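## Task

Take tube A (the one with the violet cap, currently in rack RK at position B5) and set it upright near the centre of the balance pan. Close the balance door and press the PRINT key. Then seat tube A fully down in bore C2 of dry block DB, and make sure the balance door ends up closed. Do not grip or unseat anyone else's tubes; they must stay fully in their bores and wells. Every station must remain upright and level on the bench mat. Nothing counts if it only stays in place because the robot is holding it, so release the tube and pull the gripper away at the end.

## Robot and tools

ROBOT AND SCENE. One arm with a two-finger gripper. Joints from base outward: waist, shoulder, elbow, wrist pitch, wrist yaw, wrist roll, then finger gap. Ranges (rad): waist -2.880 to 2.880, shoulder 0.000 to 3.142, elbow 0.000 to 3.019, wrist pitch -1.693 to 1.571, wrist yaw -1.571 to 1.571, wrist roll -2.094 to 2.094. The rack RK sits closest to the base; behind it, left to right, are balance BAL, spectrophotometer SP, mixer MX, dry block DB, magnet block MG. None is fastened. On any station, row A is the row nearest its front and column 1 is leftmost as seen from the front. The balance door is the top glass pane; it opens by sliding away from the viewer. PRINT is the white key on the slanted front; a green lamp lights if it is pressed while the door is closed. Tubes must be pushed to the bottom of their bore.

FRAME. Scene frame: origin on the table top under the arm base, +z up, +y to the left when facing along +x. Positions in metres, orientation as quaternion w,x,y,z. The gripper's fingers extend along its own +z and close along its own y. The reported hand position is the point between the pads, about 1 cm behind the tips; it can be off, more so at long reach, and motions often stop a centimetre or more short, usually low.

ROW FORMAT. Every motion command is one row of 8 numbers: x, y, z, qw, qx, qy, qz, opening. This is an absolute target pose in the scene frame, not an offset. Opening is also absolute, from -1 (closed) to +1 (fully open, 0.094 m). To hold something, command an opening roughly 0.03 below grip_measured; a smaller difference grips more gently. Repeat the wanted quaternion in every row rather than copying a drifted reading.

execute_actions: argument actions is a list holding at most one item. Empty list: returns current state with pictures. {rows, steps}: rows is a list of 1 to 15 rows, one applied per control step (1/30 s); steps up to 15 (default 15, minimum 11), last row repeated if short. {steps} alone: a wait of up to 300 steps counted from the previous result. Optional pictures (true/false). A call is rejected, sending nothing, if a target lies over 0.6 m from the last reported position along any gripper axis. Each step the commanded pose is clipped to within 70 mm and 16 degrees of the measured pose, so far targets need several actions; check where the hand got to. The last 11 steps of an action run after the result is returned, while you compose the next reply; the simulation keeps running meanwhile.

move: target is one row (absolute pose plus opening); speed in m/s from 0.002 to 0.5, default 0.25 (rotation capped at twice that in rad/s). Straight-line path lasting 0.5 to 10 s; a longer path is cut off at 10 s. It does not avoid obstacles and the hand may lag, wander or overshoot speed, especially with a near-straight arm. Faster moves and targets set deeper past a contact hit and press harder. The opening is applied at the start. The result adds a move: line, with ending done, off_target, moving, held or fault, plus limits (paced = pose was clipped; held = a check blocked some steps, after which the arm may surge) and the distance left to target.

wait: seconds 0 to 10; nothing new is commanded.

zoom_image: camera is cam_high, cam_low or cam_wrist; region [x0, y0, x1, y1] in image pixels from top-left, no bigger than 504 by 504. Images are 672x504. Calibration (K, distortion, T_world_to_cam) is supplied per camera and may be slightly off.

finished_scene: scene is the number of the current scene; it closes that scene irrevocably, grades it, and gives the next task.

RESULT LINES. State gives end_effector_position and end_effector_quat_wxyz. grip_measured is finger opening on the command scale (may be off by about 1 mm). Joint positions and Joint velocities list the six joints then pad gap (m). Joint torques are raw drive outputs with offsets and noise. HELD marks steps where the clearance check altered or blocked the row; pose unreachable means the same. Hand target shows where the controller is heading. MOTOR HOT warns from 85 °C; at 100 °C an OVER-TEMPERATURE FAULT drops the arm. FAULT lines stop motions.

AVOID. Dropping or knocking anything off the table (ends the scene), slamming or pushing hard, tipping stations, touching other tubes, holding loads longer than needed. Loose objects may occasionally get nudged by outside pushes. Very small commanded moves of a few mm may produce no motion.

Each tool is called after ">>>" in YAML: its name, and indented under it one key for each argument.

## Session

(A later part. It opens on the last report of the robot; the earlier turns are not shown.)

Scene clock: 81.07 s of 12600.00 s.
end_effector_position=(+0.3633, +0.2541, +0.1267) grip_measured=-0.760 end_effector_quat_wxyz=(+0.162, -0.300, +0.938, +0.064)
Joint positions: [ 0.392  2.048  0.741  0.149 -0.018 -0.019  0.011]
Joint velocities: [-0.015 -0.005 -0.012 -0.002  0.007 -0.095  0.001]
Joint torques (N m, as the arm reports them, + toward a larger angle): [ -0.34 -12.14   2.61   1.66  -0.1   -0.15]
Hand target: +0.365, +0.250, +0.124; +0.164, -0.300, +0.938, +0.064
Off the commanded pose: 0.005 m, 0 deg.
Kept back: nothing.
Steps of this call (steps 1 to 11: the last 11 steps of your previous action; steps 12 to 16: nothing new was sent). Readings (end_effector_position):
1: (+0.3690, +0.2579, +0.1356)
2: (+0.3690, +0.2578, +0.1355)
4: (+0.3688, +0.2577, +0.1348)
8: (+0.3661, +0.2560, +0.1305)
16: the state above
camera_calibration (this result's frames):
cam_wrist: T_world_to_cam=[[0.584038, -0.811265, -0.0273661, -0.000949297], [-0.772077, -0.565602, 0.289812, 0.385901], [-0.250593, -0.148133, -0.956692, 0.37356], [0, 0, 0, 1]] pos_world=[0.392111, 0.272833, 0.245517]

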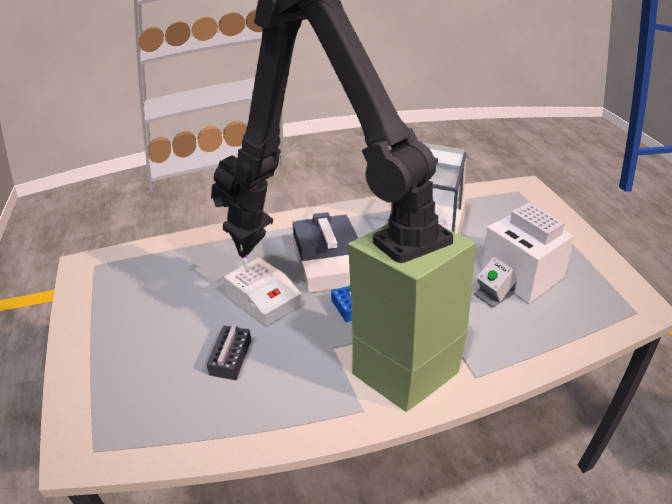

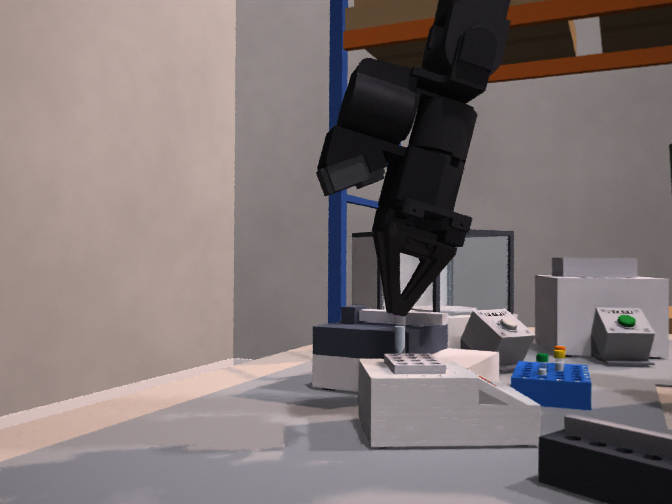

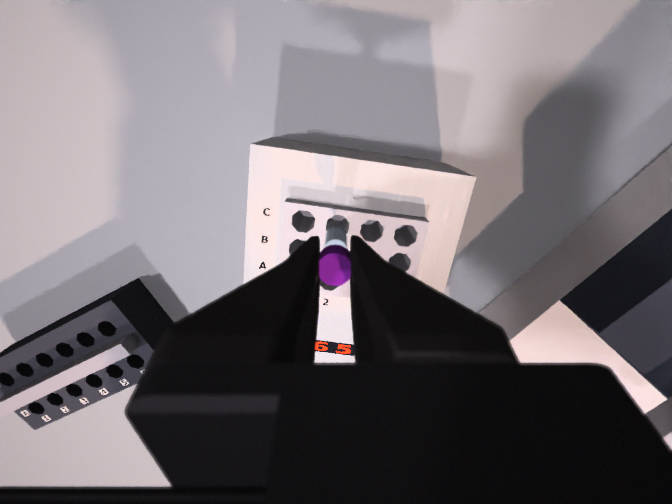

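>>> execute_actions:
  actions:
    - {"rows":[[0.3654,0.2505,0.123,0.1645,-0.30,0.937,0.064,-0.775],[0.3658,0.2506,0.122,0.165,-0.30,0.937,0.064,-0.775],[0.3662,0.2508,0.121,0.1655,-0.30,0.937,0.064,-0.775],[0.3666,0.251,0.120,0.166,-0.30,0.937,0.064,-0.775],[0.367,0.2513,0.119,0.1665,-0.30,0.937,0.064,-0.775],[0.3674,0.2516,0.118,0.167,-0.30,0.937,0.064,-0.775],[0.3678,0.2519,0.117,0.1675,-0.30,0.937,0.064,-0.775],[0.3682,0.2522,0.116,0.168,-0.30,0.937,0.064,-0.775],[0.3686,0.2525,0.115,0.1685,-0.30,0.937,0.064,-0.775],[0.369,0.2528,0.114,0.169,-0.30,0.937,0.064,-0.775],[0.3694,0.2531,0.113,0.1695,-0.30,0.937,0.064,-0.775],[0.3698,0.2534,0.112,0.17,-0.30,0.937,0.064,-0.775]],"steps":14}

>>> execute_actions:
  actions:
    - {"steps":16}
  pictures: true

>>> zoom_image:
  camera: "cam_low"
  region: [350,280,470,390]

Scene clock: 82.23 s of 12600.00 s.
end_effector_position=(+0.3639, +0.2545, +0.1265) grip_measured=-0.760 end_effector_quat_wxyz=(+0.164, -0.300, +0.937, +0.064)
Joint positions: [ 0.392  2.05   0.741  0.154 -0.018 -0.019  0.011]
Joint velocities: [-0.024  0.044  0.002  0.081 -0.081  0.037  0.   ]
Joint torques (N m, as the arm reports them, + toward a larger angle): [ -0.42 -11.52   2.92   1.66  -0.11  -0.17]
Steps of this call (steps 1 to 32: nothing new was sent; steps 33 to 35: the first 3 steps of this action). Readings (end_effector_position):
33: (+0.3635, +0.2542, +0.1268)
34: (+0.3636, +0.2543, +0.1266)
35: the state above

Scene clock: 82.77 s of 12600.00 s.
end_effector_position=(+0.3621, +0.2530, +0.1145) grip_measured=-0.760 end_effector_quat_wxyz=(+0.165, -0.300, +0.937, +0.064)
Joint positions: [ 0.391  2.087  0.743  0.191 -0.018 -0.02   0.011]
Joint velocities: [-0.005  0.005  0.007 -0.012 -0.022  0.095 -0.   ]
Joint torques (N m, as the arm reports them, + toward a larger angle): [ -0.39 -11.82   3.7    1.51   0.01  -0.13]
Hand target: +0.369, +0.253, +0.112; +0.170, -0.300, +0.937, +0.064
Off the commanded pose: 0.008 m, 1 deg.
Kept back: nothing.
Steps of this call (steps 1 to 11: the last 11 steps of your previous action; steps 12 to 16: nothing new was sent). Readings (end_effector_position):
1: (+0.3641, +0.2547, +0.1261)
2: (+0.3641, +0.2547, +0.1254)
4: (+0.3635, +0.2542, +0.1231)
8: (+0.3616, +0.2529, +0.1173)
16: the state above
camera_calibration (this result's frames):
cam_wrist: T_world_to_cam=[[0.584368, -0.811047, -0.0267895, -0.00168788], [-0.773279, -0.56656, 0.284691, 0.389168], [-0.246075, -0.145648, -0.958245, 0.359366], [0, 0, 0, 1]] pos_world=[0.390353, 0.271459, 0.233523]

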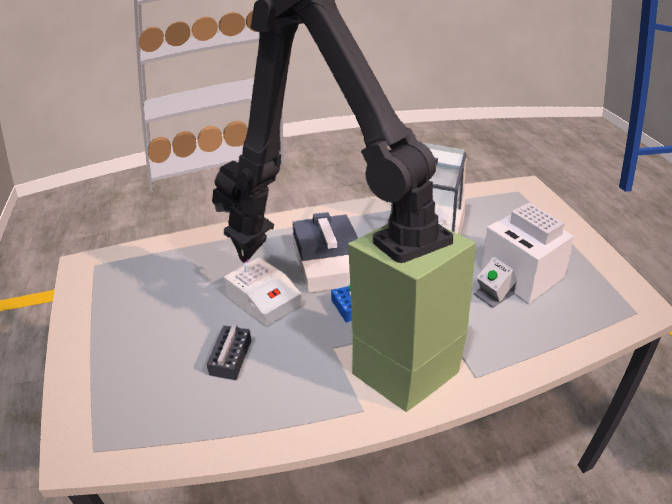

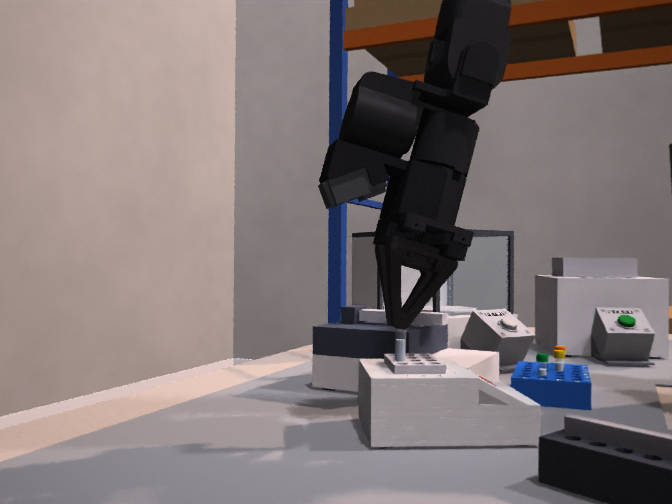

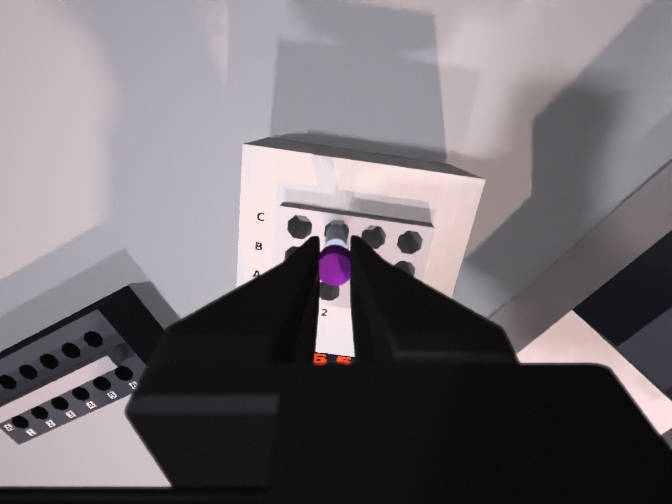

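Region (350, 280, 470, 390) of cam_low's 672x504 image, scaled by 4.200, with more detail than that image has; it fills the top 462 rows of this view, and the rest is white.

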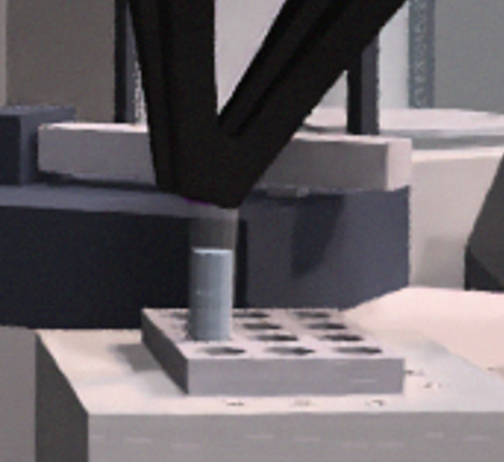

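In. Elbow is now preloaded; continue down.

>>> execute_actions:
  actions:
    - {"rows":[[0.3702,0.2537,0.111,0.17,-0.30,0.937,0.064,-0.775],[0.3706,0.254,0.110,0.17,-0.30,0.937,0.064,-0.775],[0.371,0.2543,0.109,0.17,-0.30,0.937,0.064,-0.775],[0.3713,0.2545,0.108,0.17,-0.30,0.937,0.064,-0.775],[0.3715,0.2547,0.1065,0.17,-0.30,0.937,0.064,-0.775],[0.3715,0.2547,0.105,0.17,-0.30,0.937,0.064,-0.775],[0.3715,0.2547,0.1035,0.17,-0.30,0.937,0.064,-0.775],[0.3715,0.2547,0.102,0.17,-0.30,0.937,0.064,-0.775],[0.3715,0.2547,0.1005,0.17,-0.30,0.937,0.064,-0.775],[0.3715,0.2547,0.099,0.17,-0.30,0.937,0.064,-0.775],[0.3715,0.2547,0.0975,0.17,-0.30,0.937,0.064,-0.775],[0.3715,0.2547,0.096,0.17,-0.30,0.937,0.064,-0.775],[0.3715,0.2547,0.0945,0.17,-0.30,0.937,0.064,-0.775],[0.3715,0.2547,0.093,0.17,-0.30,0.937,0.064,-0.775]],"steps":15}

>>> execute_actions:
  actions:
    - {"steps":17}
  pictures: true

>>> zoom_image:
  camera: "cam_low"
  region: [350,280,470,390]

Scene clock: 83.90 s of 12600.00 s.
end_effector_position=(+0.3626, +0.2534, +0.1133) grip_measured=-0.760 end_effector_quat_wxyz=(+0.165, -0.300, +0.937, +0.064)
Joint positions: [ 0.391  2.091  0.746  0.193 -0.018 -0.02   0.011]
Joint velocities: [ 0.005  0.073  0.046  0.022  0.037  0.022 -0.001]
Joint torques (N m, as the arm reports them, + toward a larger angle): [ -0.3  -11.64   3.94   1.55  -0.02  -0.13]
Steps of this call (steps 1 to 30: nothing new was sent; steps 31 to 34: the first 4 steps of this action). Readings (end_effector_position):
31: (+0.3621, +0.2530, +0.1145)
32: (+0.3621, +0.2530, +0.1143)
34: the state above

Scene clock: 84.47 s of 12600.00 s.
end_effector_position=(+0.3627, +0.2535, +0.0945) grip_measured=-0.760 end_effector_quat_wxyz=(+0.163, -0.300, +0.938, +0.064)
Joint positions: [ 0.39   2.151  0.766  0.227 -0.018 -0.02   0.011]
Joint velocities: [-0.005 -0.015 -0.007  0.017  0.007 -0.037 -0.001]
Joint torques (N m, as the arm reports them, + toward a larger angle): [ -0.21 -12.46   3.26   1.58  -0.01  -0.13]
Hand target: +0.371, +0.254, +0.093; +0.170, -0.300, +0.936, +0.064
Off the commanded pose: 0.009 m, 1 deg.
Kept back: nothing.
Steps of this call (steps 1 to 11: the last 11 steps of your previous action; steps 12 to 17: nothing new was sent). Readings (end_effector_position):
1: (+0.3625, +0.2533, +0.1121)
2: (+0.3625, +0.2533, +0.1108)
4: (+0.3625, +0.2534, +0.1077)
8: (+0.3627, +0.2534, +0.1010)
17: the state above
camera_calibration (this result's frames):
cam_wrist: T_world_to_cam=[[0.584294, -0.811101, -0.0267518, -0.00214775], [-0.772204, -0.565808, 0.289072, 0.394616], [-0.249603, -0.148245, -0.956933, 0.342234], [0, 0, 0, 1]] pos_world=[0.391402, 0.272269, 0.213366]

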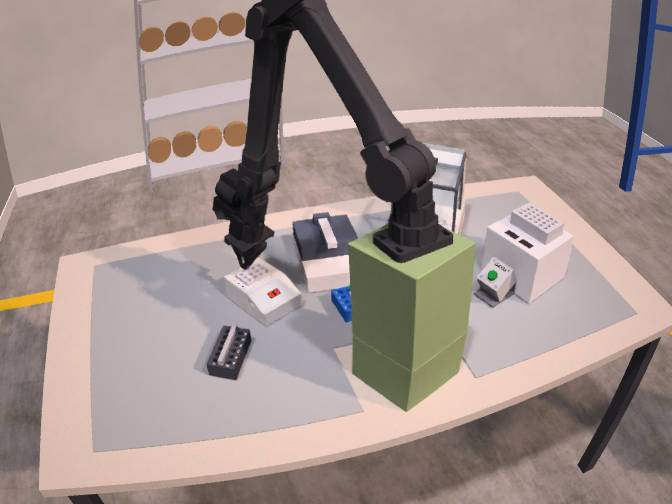

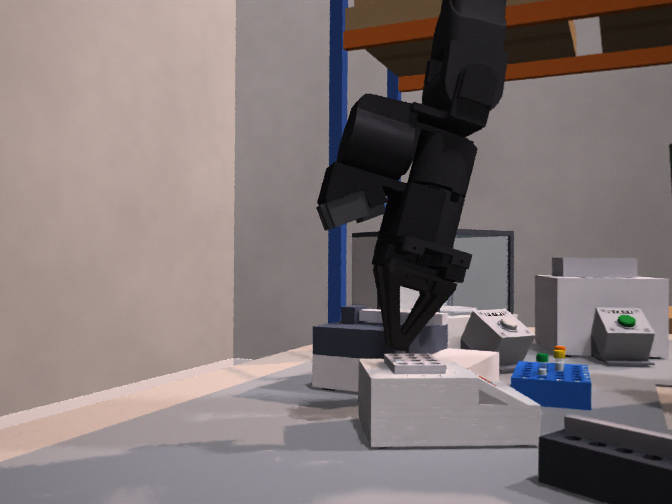

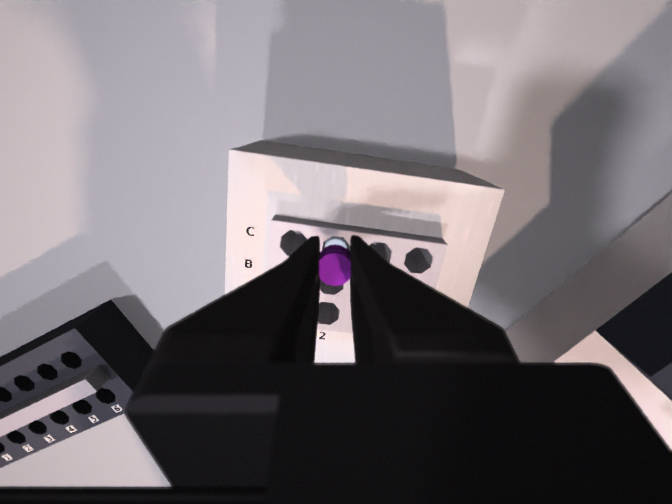

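Region (350, 280, 470, 390) of cam_low's 672x504 image, scaled by 4.200, with more detail than that image has; it fills the top 462 rows of this view, and the rest is white.

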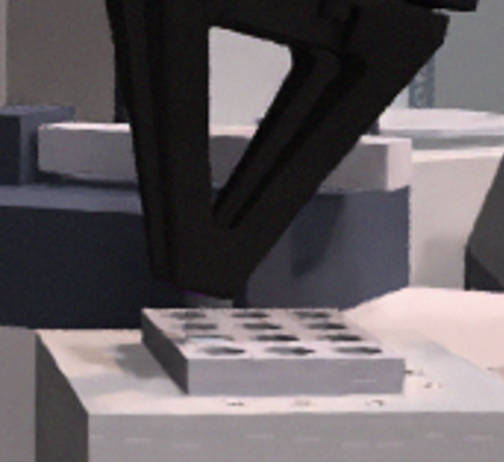

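Tips are ~9 mm above the block; push on to bottom while gripped.

>>> execute_actions:
  actions:
    - {"rows":[[0.3715,0.2547,0.092,0.17,-0.30,0.937,0.064,-0.775],[0.3715,0.2547,0.091,0.17,-0.30,0.937,0.064,-0.775],[0.3715,0.2547,0.090,0.17,-0.30,0.937,0.064,-0.775],[0.3715,0.2547,0.089,0.17,-0.30,0.937,0.064,-0.775],[0.3715,0.2547,0.088,0.17,-0.30,0.937,0.064,-0.775],[0.3715,0.2547,0.087,0.17,-0.30,0.937,0.064,-0.775],[0.3715,0.2547,0.086,0.17,-0.30,0.937,0.064,-0.775],[0.3715,0.2547,0.085,0.17,-0.30,0.937,0.064,-0.775],[0.3715,0.2547,0.084,0.17,-0.30,0.937,0.064,-0.775],[0.3715,0.2547,0.083,0.17,-0.30,0.937,0.064,-0.775],[0.3715,0.2547,0.082,0.17,-0.30,0.937,0.064,-0.775],[0.3715,0.2547,0.081,0.17,-0.30,0.937,0.064,-0.775],[0.3715,0.2547,0.080,0.17,-0.30,0.937,0.064,-0.775]],"steps":15}

>>> execute_actions:
  actions:
    - {"steps":16}

Scene clock: 85.30 s of 12600.00 s.
end_effector_position=(+0.3628, +0.2536, +0.0937) grip_measured=-0.760 end_effector_quat_wxyz=(+0.163, -0.300, +0.938, +0.064)
Joint positions: [ 0.39   2.153  0.766  0.231 -0.018 -0.02   0.011]
Joint velocities: [-0.005  0.034  0.017  0.061 -0.007 -0.007 -0.   ]
Joint torques (N m, as the arm reports them, + toward a larger angle): [ -0.37 -12.17   3.59   1.57   0.02  -0.14]
Steps of this call (steps 1 to 21: nothing new was sent; steps 22 to 25: the first 4 steps of this action). Readings (end_effector_position):
22: (+0.3627, +0.2535, +0.0945)
23: (+0.3627, +0.2535, +0.0944)
25: the state above

Scene clock: 85.83 s of 12600.00 s.
end_effector_position=(+0.3640, +0.2542, +0.0922) grip_measured=-0.760 end_effector_quat_wxyz=(+0.166, -0.300, +0.937, +0.064)
Joint positions: [ 0.39   2.16   0.768  0.241 -0.018 -0.02   0.011]
Joint velocities: [-0.015 -0.015 -0.002 -0.002  0.051 -0.051 -0.   ]
Joint torques (N m, as the arm reports them, + toward a larger angle): [-0.33 -9.8   4.02  2.17 -0.02 -0.15]
Hand target: +0.371, +0.254, +0.080; +0.170, -0.300, +0.937, +0.064
Off the commanded pose: 0.014 m, 0 deg.
Kept back: nothing.
Steps of this call (steps 1 to 11: the last 11 steps of your previous action; steps 12 to 16: nothing new was sent). Readings (end_effector_position):
1: (+0.3628, +0.2536, +0.0930)
2: (+0.3629, +0.2537, +0.0922)
4: (+0.3638, +0.2540, +0.0924)
8: (+0.3640, +0.2542, +0.0923)
16: the state above

Bottomed at 0.092 (consistent with scene 1). Release and go shut the door.

>>> execute_actions:
  actions:
    - {"rows":[[0.369,0.254,0.085,0.168,-0.30,0.937,0.064,-0.775],[0.367,0.254,0.089,0.167,-0.30,0.937,0.064,-0.775],[0.365,0.254,0.091,0.166,-0.30,0.937,0.064,-0.775],[0.365,0.254,0.091,0.166,-0.30,0.937,0.064,-0.73],[0.365,0.254,0.091,0.166,-0.30,0.937,0.064,-0.68],[0.365,0.254,0.091,0.166,-0.30,0.937,0.064,-0.55]],"steps":12}

>>> move:
  target: [0.364,0.254,0.17,0.166,-0.30,0.937,0.064,-0.55]
  speed: 0.12

>>> move:
  target: [0.5,0.0,0.31,0.18,0,0.984,0,-0.1]
  speed: 0.3

>>> move:
  target: [0.519,-0.307,0.285,0.18,0.289,0.939,-0.056,-0.1]
  speed: 0.3

Scene clock: 86.57 s of 12600.00 s.
end_effector_position=(+0.3640, +0.2542, +0.0922) grip_measured=-0.760 end_effector_quat_wxyz=(+0.166, -0.300, +0.937, +0.064)
Joint positions: [ 0.39   2.16   0.768  0.241 -0.018 -0.02   0.011]
Joint velocities: [-0.015  0.005 -0.002 -0.007  0.066  0.022 -0.001]
Joint torques (N m, as the arm reports them, + toward a larger angle): [ -0.11 -11.22   3.41   1.76  -0.07  -0.12]
Steps of this call (steps 1 to 21: nothing new was sent; step 22: the first step of this action). Readings (end_effector_position):
22: the state above

Scene clock: 88.13 s of 12600.00 s.
end_effector_position=(+0.3675, +0.2556, +0.1677) grip_measured=-0.552 end_effector_quat_wxyz=(+0.168, -0.300, +0.937, +0.065)
Joint positions: [ 0.39   1.922  0.723  0.053 -0.018 -0.02   0.021]
Joint velocities: [-0.024  0.005 -0.002 -0.017 -0.022 -0.007  0.001]
Joint torques (N m, as the arm reports them, + toward a larger angle): [  0.92 -12.79   3.51   0.91   0.08   0.  ]
Hand target: +0.365, +0.255, +0.169; +0.166, -0.300, +0.937, +0.064
Off your previous action's commanded pose: 0.002 m, 0 deg at its last step (step 11 of this call).
Off the commanded pose: 0.004 m, 0 deg.
Kept back: nothing.
move: done
camera_calibration (this result's frames):
cam_wrist: T_world_to_cam=[[0.584129, -0.81123, -0.02643, -0.00130625], [-0.77518, -0.567231, 0.27811, 0.381654], [-0.240603, -0.141964, -0.960186, 0.409434], [0, 0, 0, 1]] pos_world=[0.395125, 0.273552, 0.286957]

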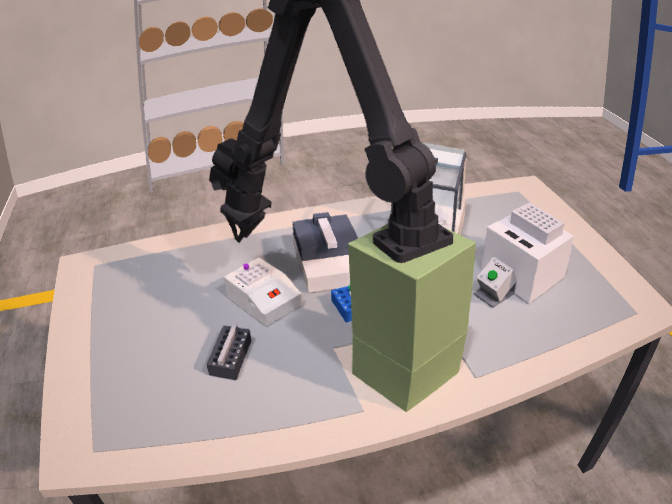

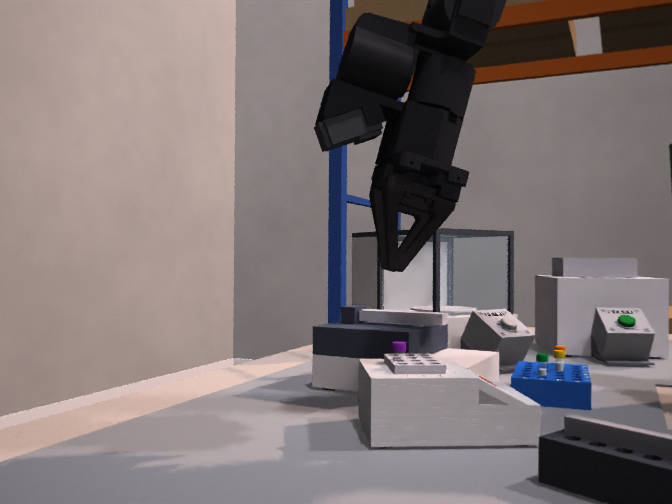

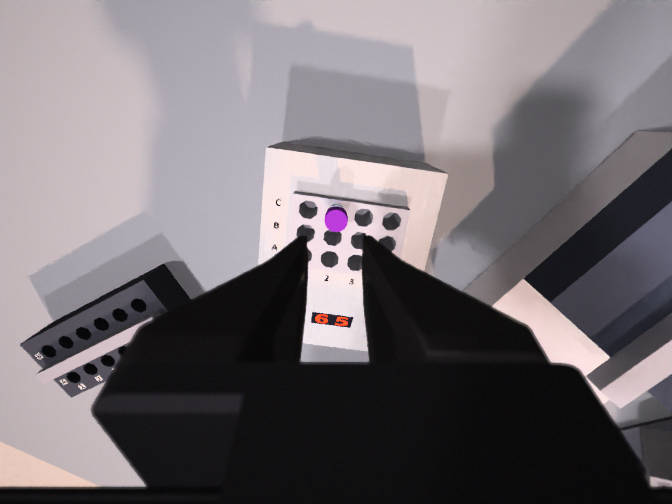

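Scene clock: 89.70 s of 12600.00 s.
end_effector_position=(+0.4825, +0.0012, +0.2927) grip_measured=-0.102 end_effector_quat_wxyz=(+0.163, -0.000, +0.987, +0.003)
Joint positions: [-0.216  1.645  0.869 -0.408 -0.034  0.002  0.042]
Joint velocities: [-0.015  0.024  0.012 -0.012 -0.051 -0.051  0.001]
Joint torques (N m, as the arm reports them, + toward a larger angle): [  0.54 -13.04  10.04   0.9   -0.06   0.09]
Hand target: +0.499, +0.004, +0.307; +0.180, +0.002, +0.984, +0.006
Off the commanded pose: 0.025 m, 2 deg.
Kept back: nothing.
move: off_target
camera_calibration (this result's frames):
cam_wrist: T_world_to_cam=[[0.00198174, -0.99993, -0.0116322, 0.00531532], [-0.950431, -0.0055002, 0.310886, 0.366025], [-0.310929, 0.0104396, -0.950376, 0.551924], [0, 0, 0, 1]] pos_world=[0.51948, 0.00156632, 0.410805]

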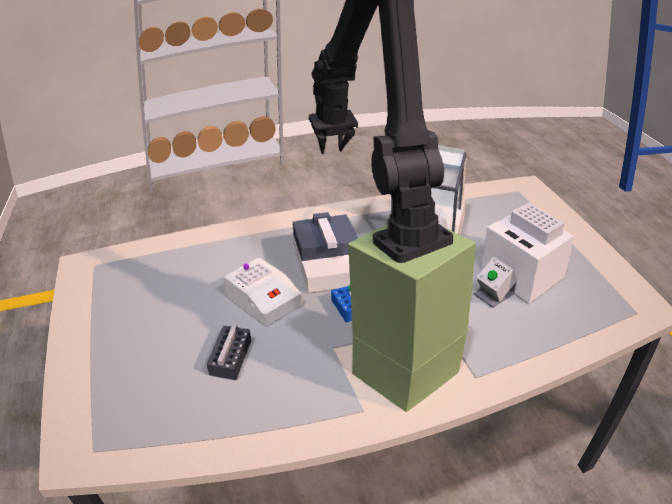

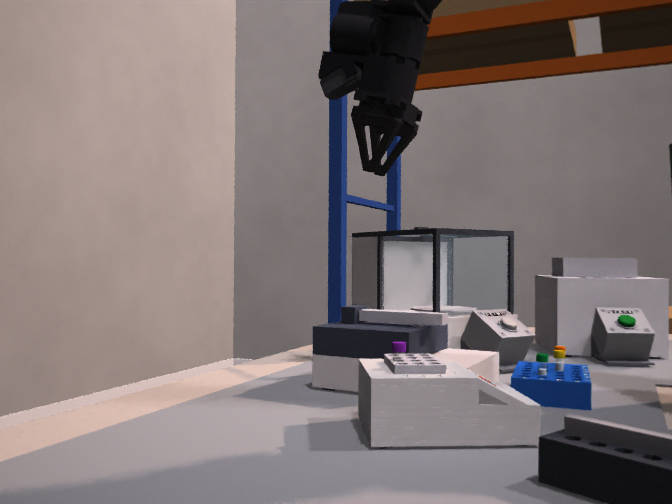

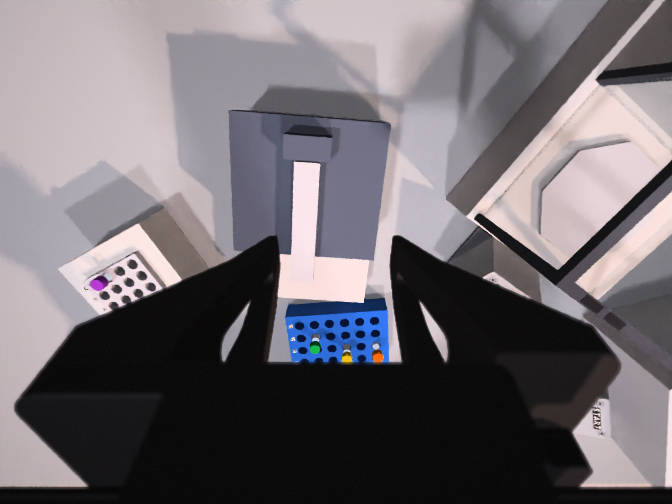

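Scene clock: 91.20 s of 12600.00 s.
end_effector_position=(+0.4984, -0.2983, +0.2719) grip_measured=-0.102 end_effector_quat_wxyz=(+0.167, +0.289, +0.941, -0.049)
Joint positions: [-0.755  1.9    1.155 -0.438 -0.038  0.066  0.042]
Joint velocities: [-0.005  0.005  0.002 -0.007  0.022 -0.022  0.001]
Joint torques (N m, as the arm reports them, + toward a larger angle): [  0.44 -15.77  11.5    0.94   0.11   0.1 ]
Hand target: +0.516, -0.304, +0.283; +0.182, +0.290, +0.938, -0.051
Off the commanded pose: 0.026 m, 2 deg.
Kept back: nothing.
move: off_target
camera_calibration (this result's frames):
cam_wrist: T_world_to_cam=[[-0.560058, -0.828384, -0.0107013, 0.036596], [-0.794747, 0.533581, 0.289255, 0.475065], [-0.233904, 0.170504, -0.957192, 0.551462], [0, 0, 0, 1]] pos_world=[0.527042, -0.317197, 0.390832]

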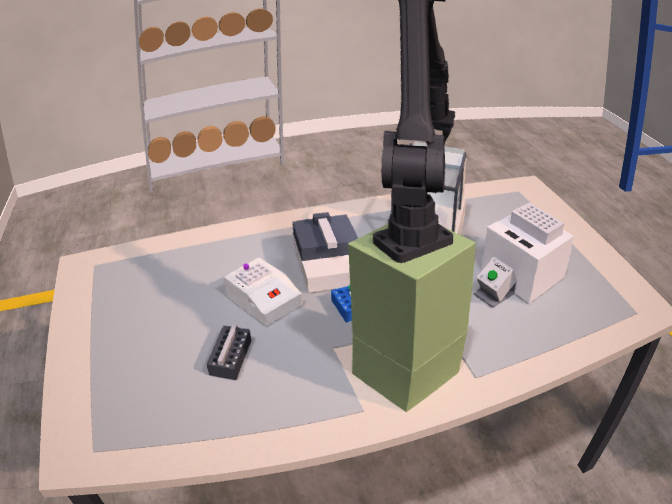

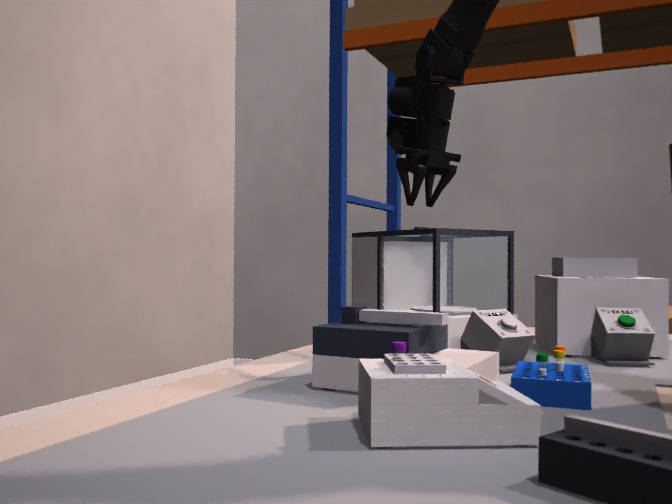

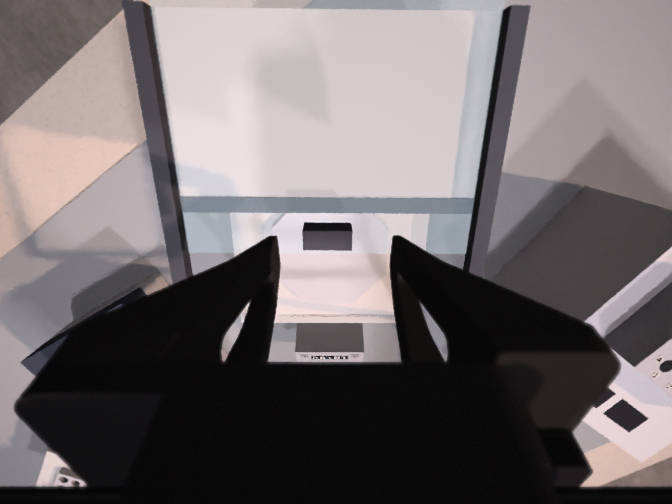

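>>> move:
  target: [0.497,-0.287,0.223,0.166,0.289,0.941,-0.052,-0.1]
  speed: 0.06

Scene clock: 92.60 s of 12600.00 s.
end_effector_position=(+0.4931, -0.2899, +0.2273) grip_measured=-0.102 end_effector_quat_wxyz=(+0.164, +0.289, +0.942, -0.052)
Joint positions: [-0.739  1.974  1.118 -0.333 -0.024  0.078  0.042]
Joint velocities: [-0.024  0.005 -0.002  0.002 -0.007 -0.037  0.001]
Joint torques (N m, as the arm reports them, + toward a larger angle): [  0.65 -14.34   6.79   1.7    0.17   0.08]
Hand target: +0.496, -0.287, +0.224; +0.166, +0.289, +0.941, -0.052
Off the commanded pose: 0.007 m, 0 deg.
Kept back: nothing.
move: done
camera_calibration (this result's frames):
cam_wrist: T_world_to_cam=[[-0.560093, -0.828426, -0.00231326, 0.0381212], [-0.792125, 0.534728, 0.294284, 0.477166], [-0.242556, 0.166659, -0.955715, 0.508827], [0, 0, 0, 1]] pos_world=[0.522745, -0.308374, 0.34596]

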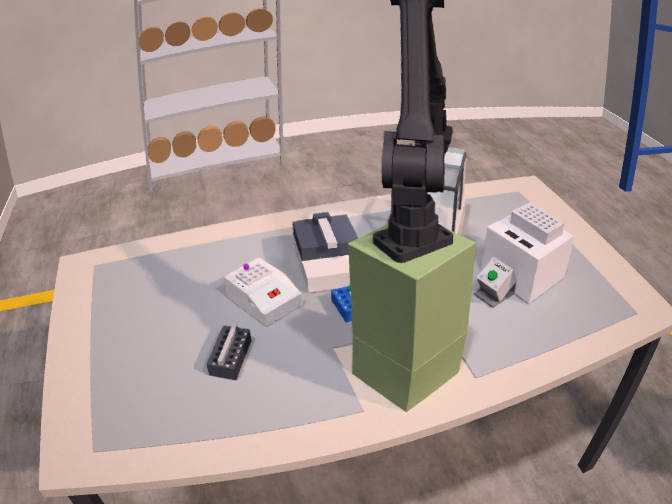

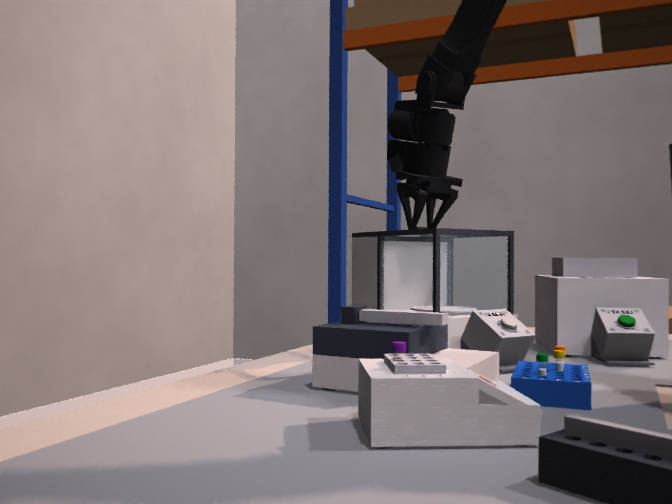

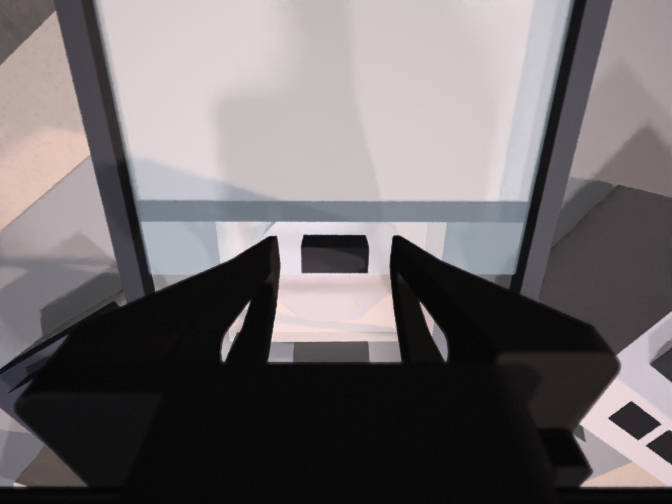

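>>> execute_actions:
  actions:
    - {"rows":[[0.496,-0.287,0.222,0.166,0.289,0.941,-0.052,-0.3],[0.496,-0.287,0.222,0.166,0.289,0.941,-0.052,-0.4],[0.496,-0.287,0.222,0.166,0.289,0.941,-0.052,-0.44],[0.496,-0.287,0.222,0.166,0.289,0.941,-0.052,-0.47],[0.496,-0.287,0.222,0.166,0.289,0.941,-0.052,-0.5],[0.496,-0.287,0.222,0.166,0.289,0.941,-0.052,-0.525]],"steps":11}

>>> move:
  target: [0.389,-0.212,0.226,0.166,0.289,0.941,-0.052,-0.525]
  speed: 0.065

>>> execute_actions:
  actions:
    - {"rows":[[0.393,-0.218,0.227,0.166,0.289,0.941,-0.052,-0.1]],"steps":11}

>>> move:
  target: [0.365,-0.2,0.33,0.166,0.289,0.941,-0.052,-0.1]
  speed: 0.15

Scene clock: 93.20 s of 12600.00 s.
end_effector_position=(+0.4931, -0.2899, +0.2273) grip_measured=-0.102 end_effector_quat_wxyz=(+0.164, +0.289, +0.942, -0.052)
Joint positions: [-0.739  1.974  1.118 -0.333 -0.024  0.078  0.042]
Joint velocities: [-0.015 -0.015 -0.012 -0.007 -0.022  0.051  0.001]
Joint torques (N m, as the arm reports them, + toward a larger angle): [  0.15 -15.62   6.8    1.6    0.17   0.08]
Kept back: the last 11 steps of this action.
Steps of this call (steps 1 to 18: nothing new was sent). Readings (end_effector_position):
1: (+0.4931, -0.2899, +0.2273)
2: (+0.4931, -0.2899, +0.2273)
4: (+0.4931, -0.2899, +0.2273)
8: (+0.4931, -0.2899, +0.2273)
18: the state above

Scene clock: 95.87 s of 12600.00 s.
end_effector_position=(+0.3952, -0.2194, +0.2278) grip_measured=-0.503 end_effector_quat_wxyz=(+0.171, +0.289, +0.941, -0.054)
Joint positions: [-0.71   1.775  0.739 -0.138 -0.012  0.106  0.023]
Joint velocities: [-0.015  0.005  0.007  0.012 -0.037 -0.037 -0.001]
Joint torques (N m, as the arm reports them, + toward a larger angle): [  0.82 -12.86   3.68   0.79   0.18   0.1 ]
Hand target: +0.389, -0.211, +0.228; +0.166, +0.289, +0.941, -0.052
Off your previous action's commanded pose: 0.007 m, 0 deg at its last step (step 11 of this call).
Off the commanded pose: 0.010 m, 1 deg.
Kept back: nothing.
move: done
camera_calibration (this result's frames):
cam_wrist: T_world_to_cam=[[-0.560453, -0.828183, -0.00216015, 0.0419079], [-0.795383, 0.537526, 0.280058, 0.366943], [-0.230778, 0.158678, -0.959981, 0.468467], [0, 0, 0, 1]] pos_world=[0.423459, -0.236869, 0.347045]

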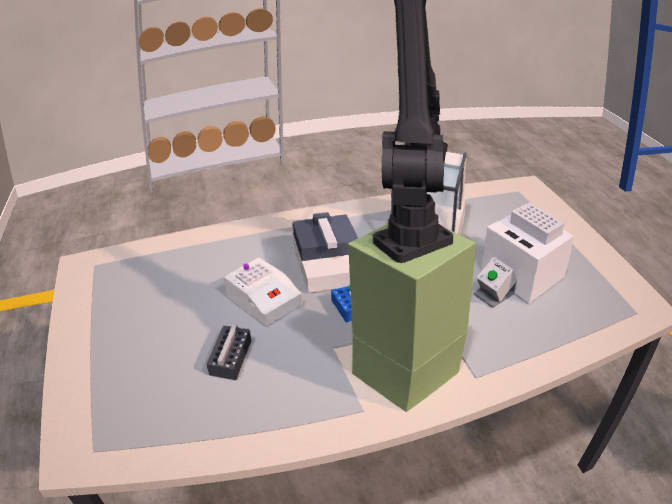

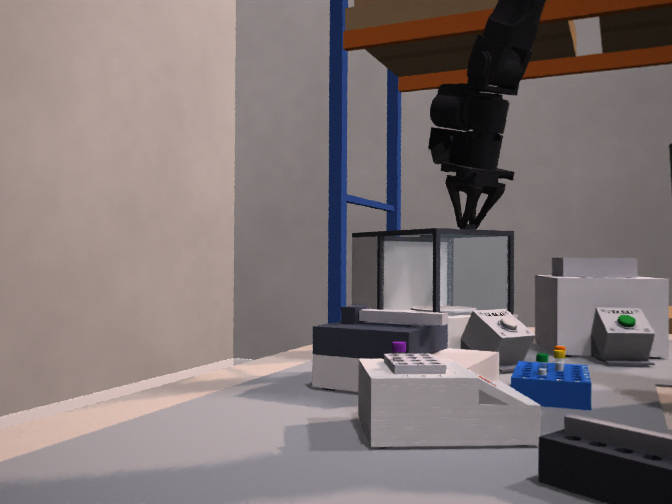

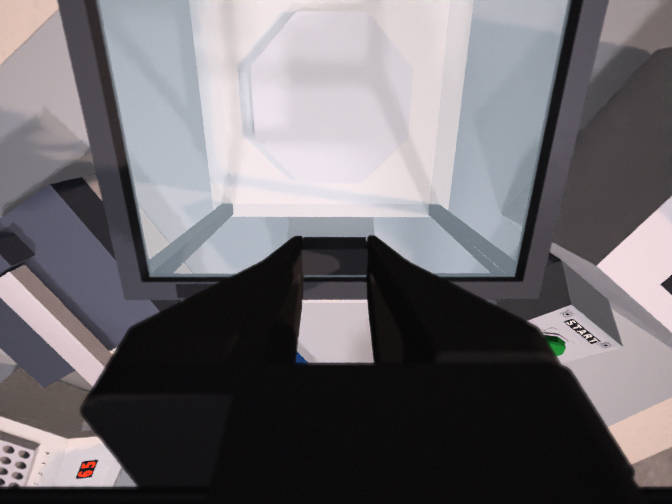

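Scene clock: 95.90 s of 12600.00 s.
end_effector_position=(+0.3952, -0.2194, +0.2278) grip_measured=-0.503 end_effector_quat_wxyz=(+0.171, +0.289, +0.941, -0.054)
Joint positions: [-0.71   1.775  0.739 -0.138 -0.012  0.106  0.023]
Joint velocities: [-0.005 -0.015 -0.007 -0.007 -0.066  0.007  0.001]
Joint torques (N m, as the arm reports them, + toward a larger angle): [  0.82 -12.45   3.68   0.86   0.21   0.09]
Kept back: the last 11 steps of this action.
Steps of this call (step 1: nothing new was sent). Readings (end_effector_position):
1: the state above

Scene clock: 97.37 s of 12600.00 s.
end_effector_position=(+0.3708, -0.1998, +0.3296) grip_measured=-0.102 end_effector_quat_wxyz=(+0.170, +0.288, +0.941, -0.053)
Joint positions: [-0.71   1.444  0.713 -0.445 -0.013  0.106  0.042]
Joint velocities: [-0.005  0.015 -0.007 -0.007 -0.037 -0.007 -0.001]
Joint torques (N m, as the arm reports them, + toward a larger angle): [-0.54 -9.44  7.57  0.89 -0.06 -0.09]
Hand target: +0.368, -0.201, +0.329; +0.166, +0.289, +0.941, -0.052
Off your previous action's commanded pose: 0.002 m, 0 deg at its last step (step 11 of this call).
Off the commanded pose: 0.006 m, 0 deg.
Kept back: nothing.
move: done
camera_calibration (this result's frames):
cam_wrist: T_world_to_cam=[[-0.56013, -0.828398, -0.00333012, 0.0448806], [-0.795123, 0.536494, 0.28276, 0.307278], [-0.232451, 0.16103, -0.959185, 0.558208], [0, 0, 0, 1]] pos_world=[0.399219, -0.217562, 0.448688]

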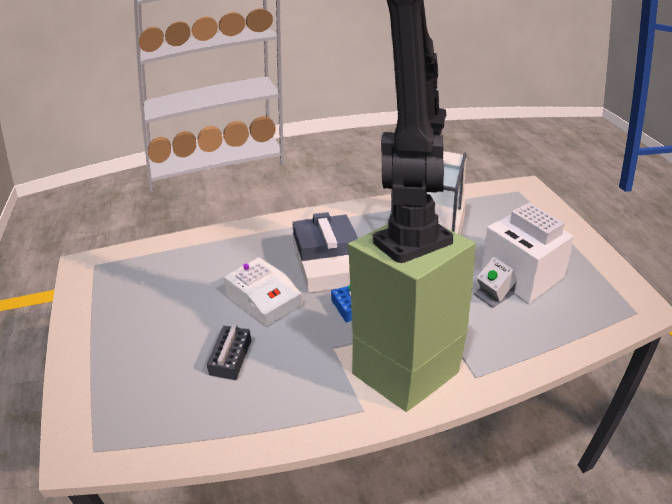

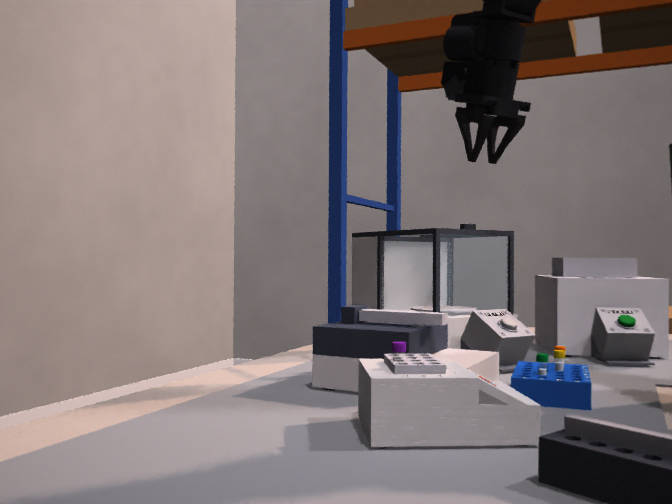

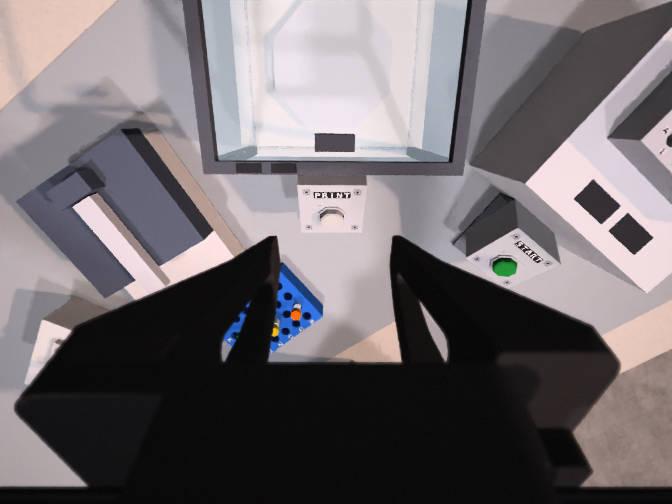

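>>> finished_scene:
  scene: 2

The scene is finished: the task was done.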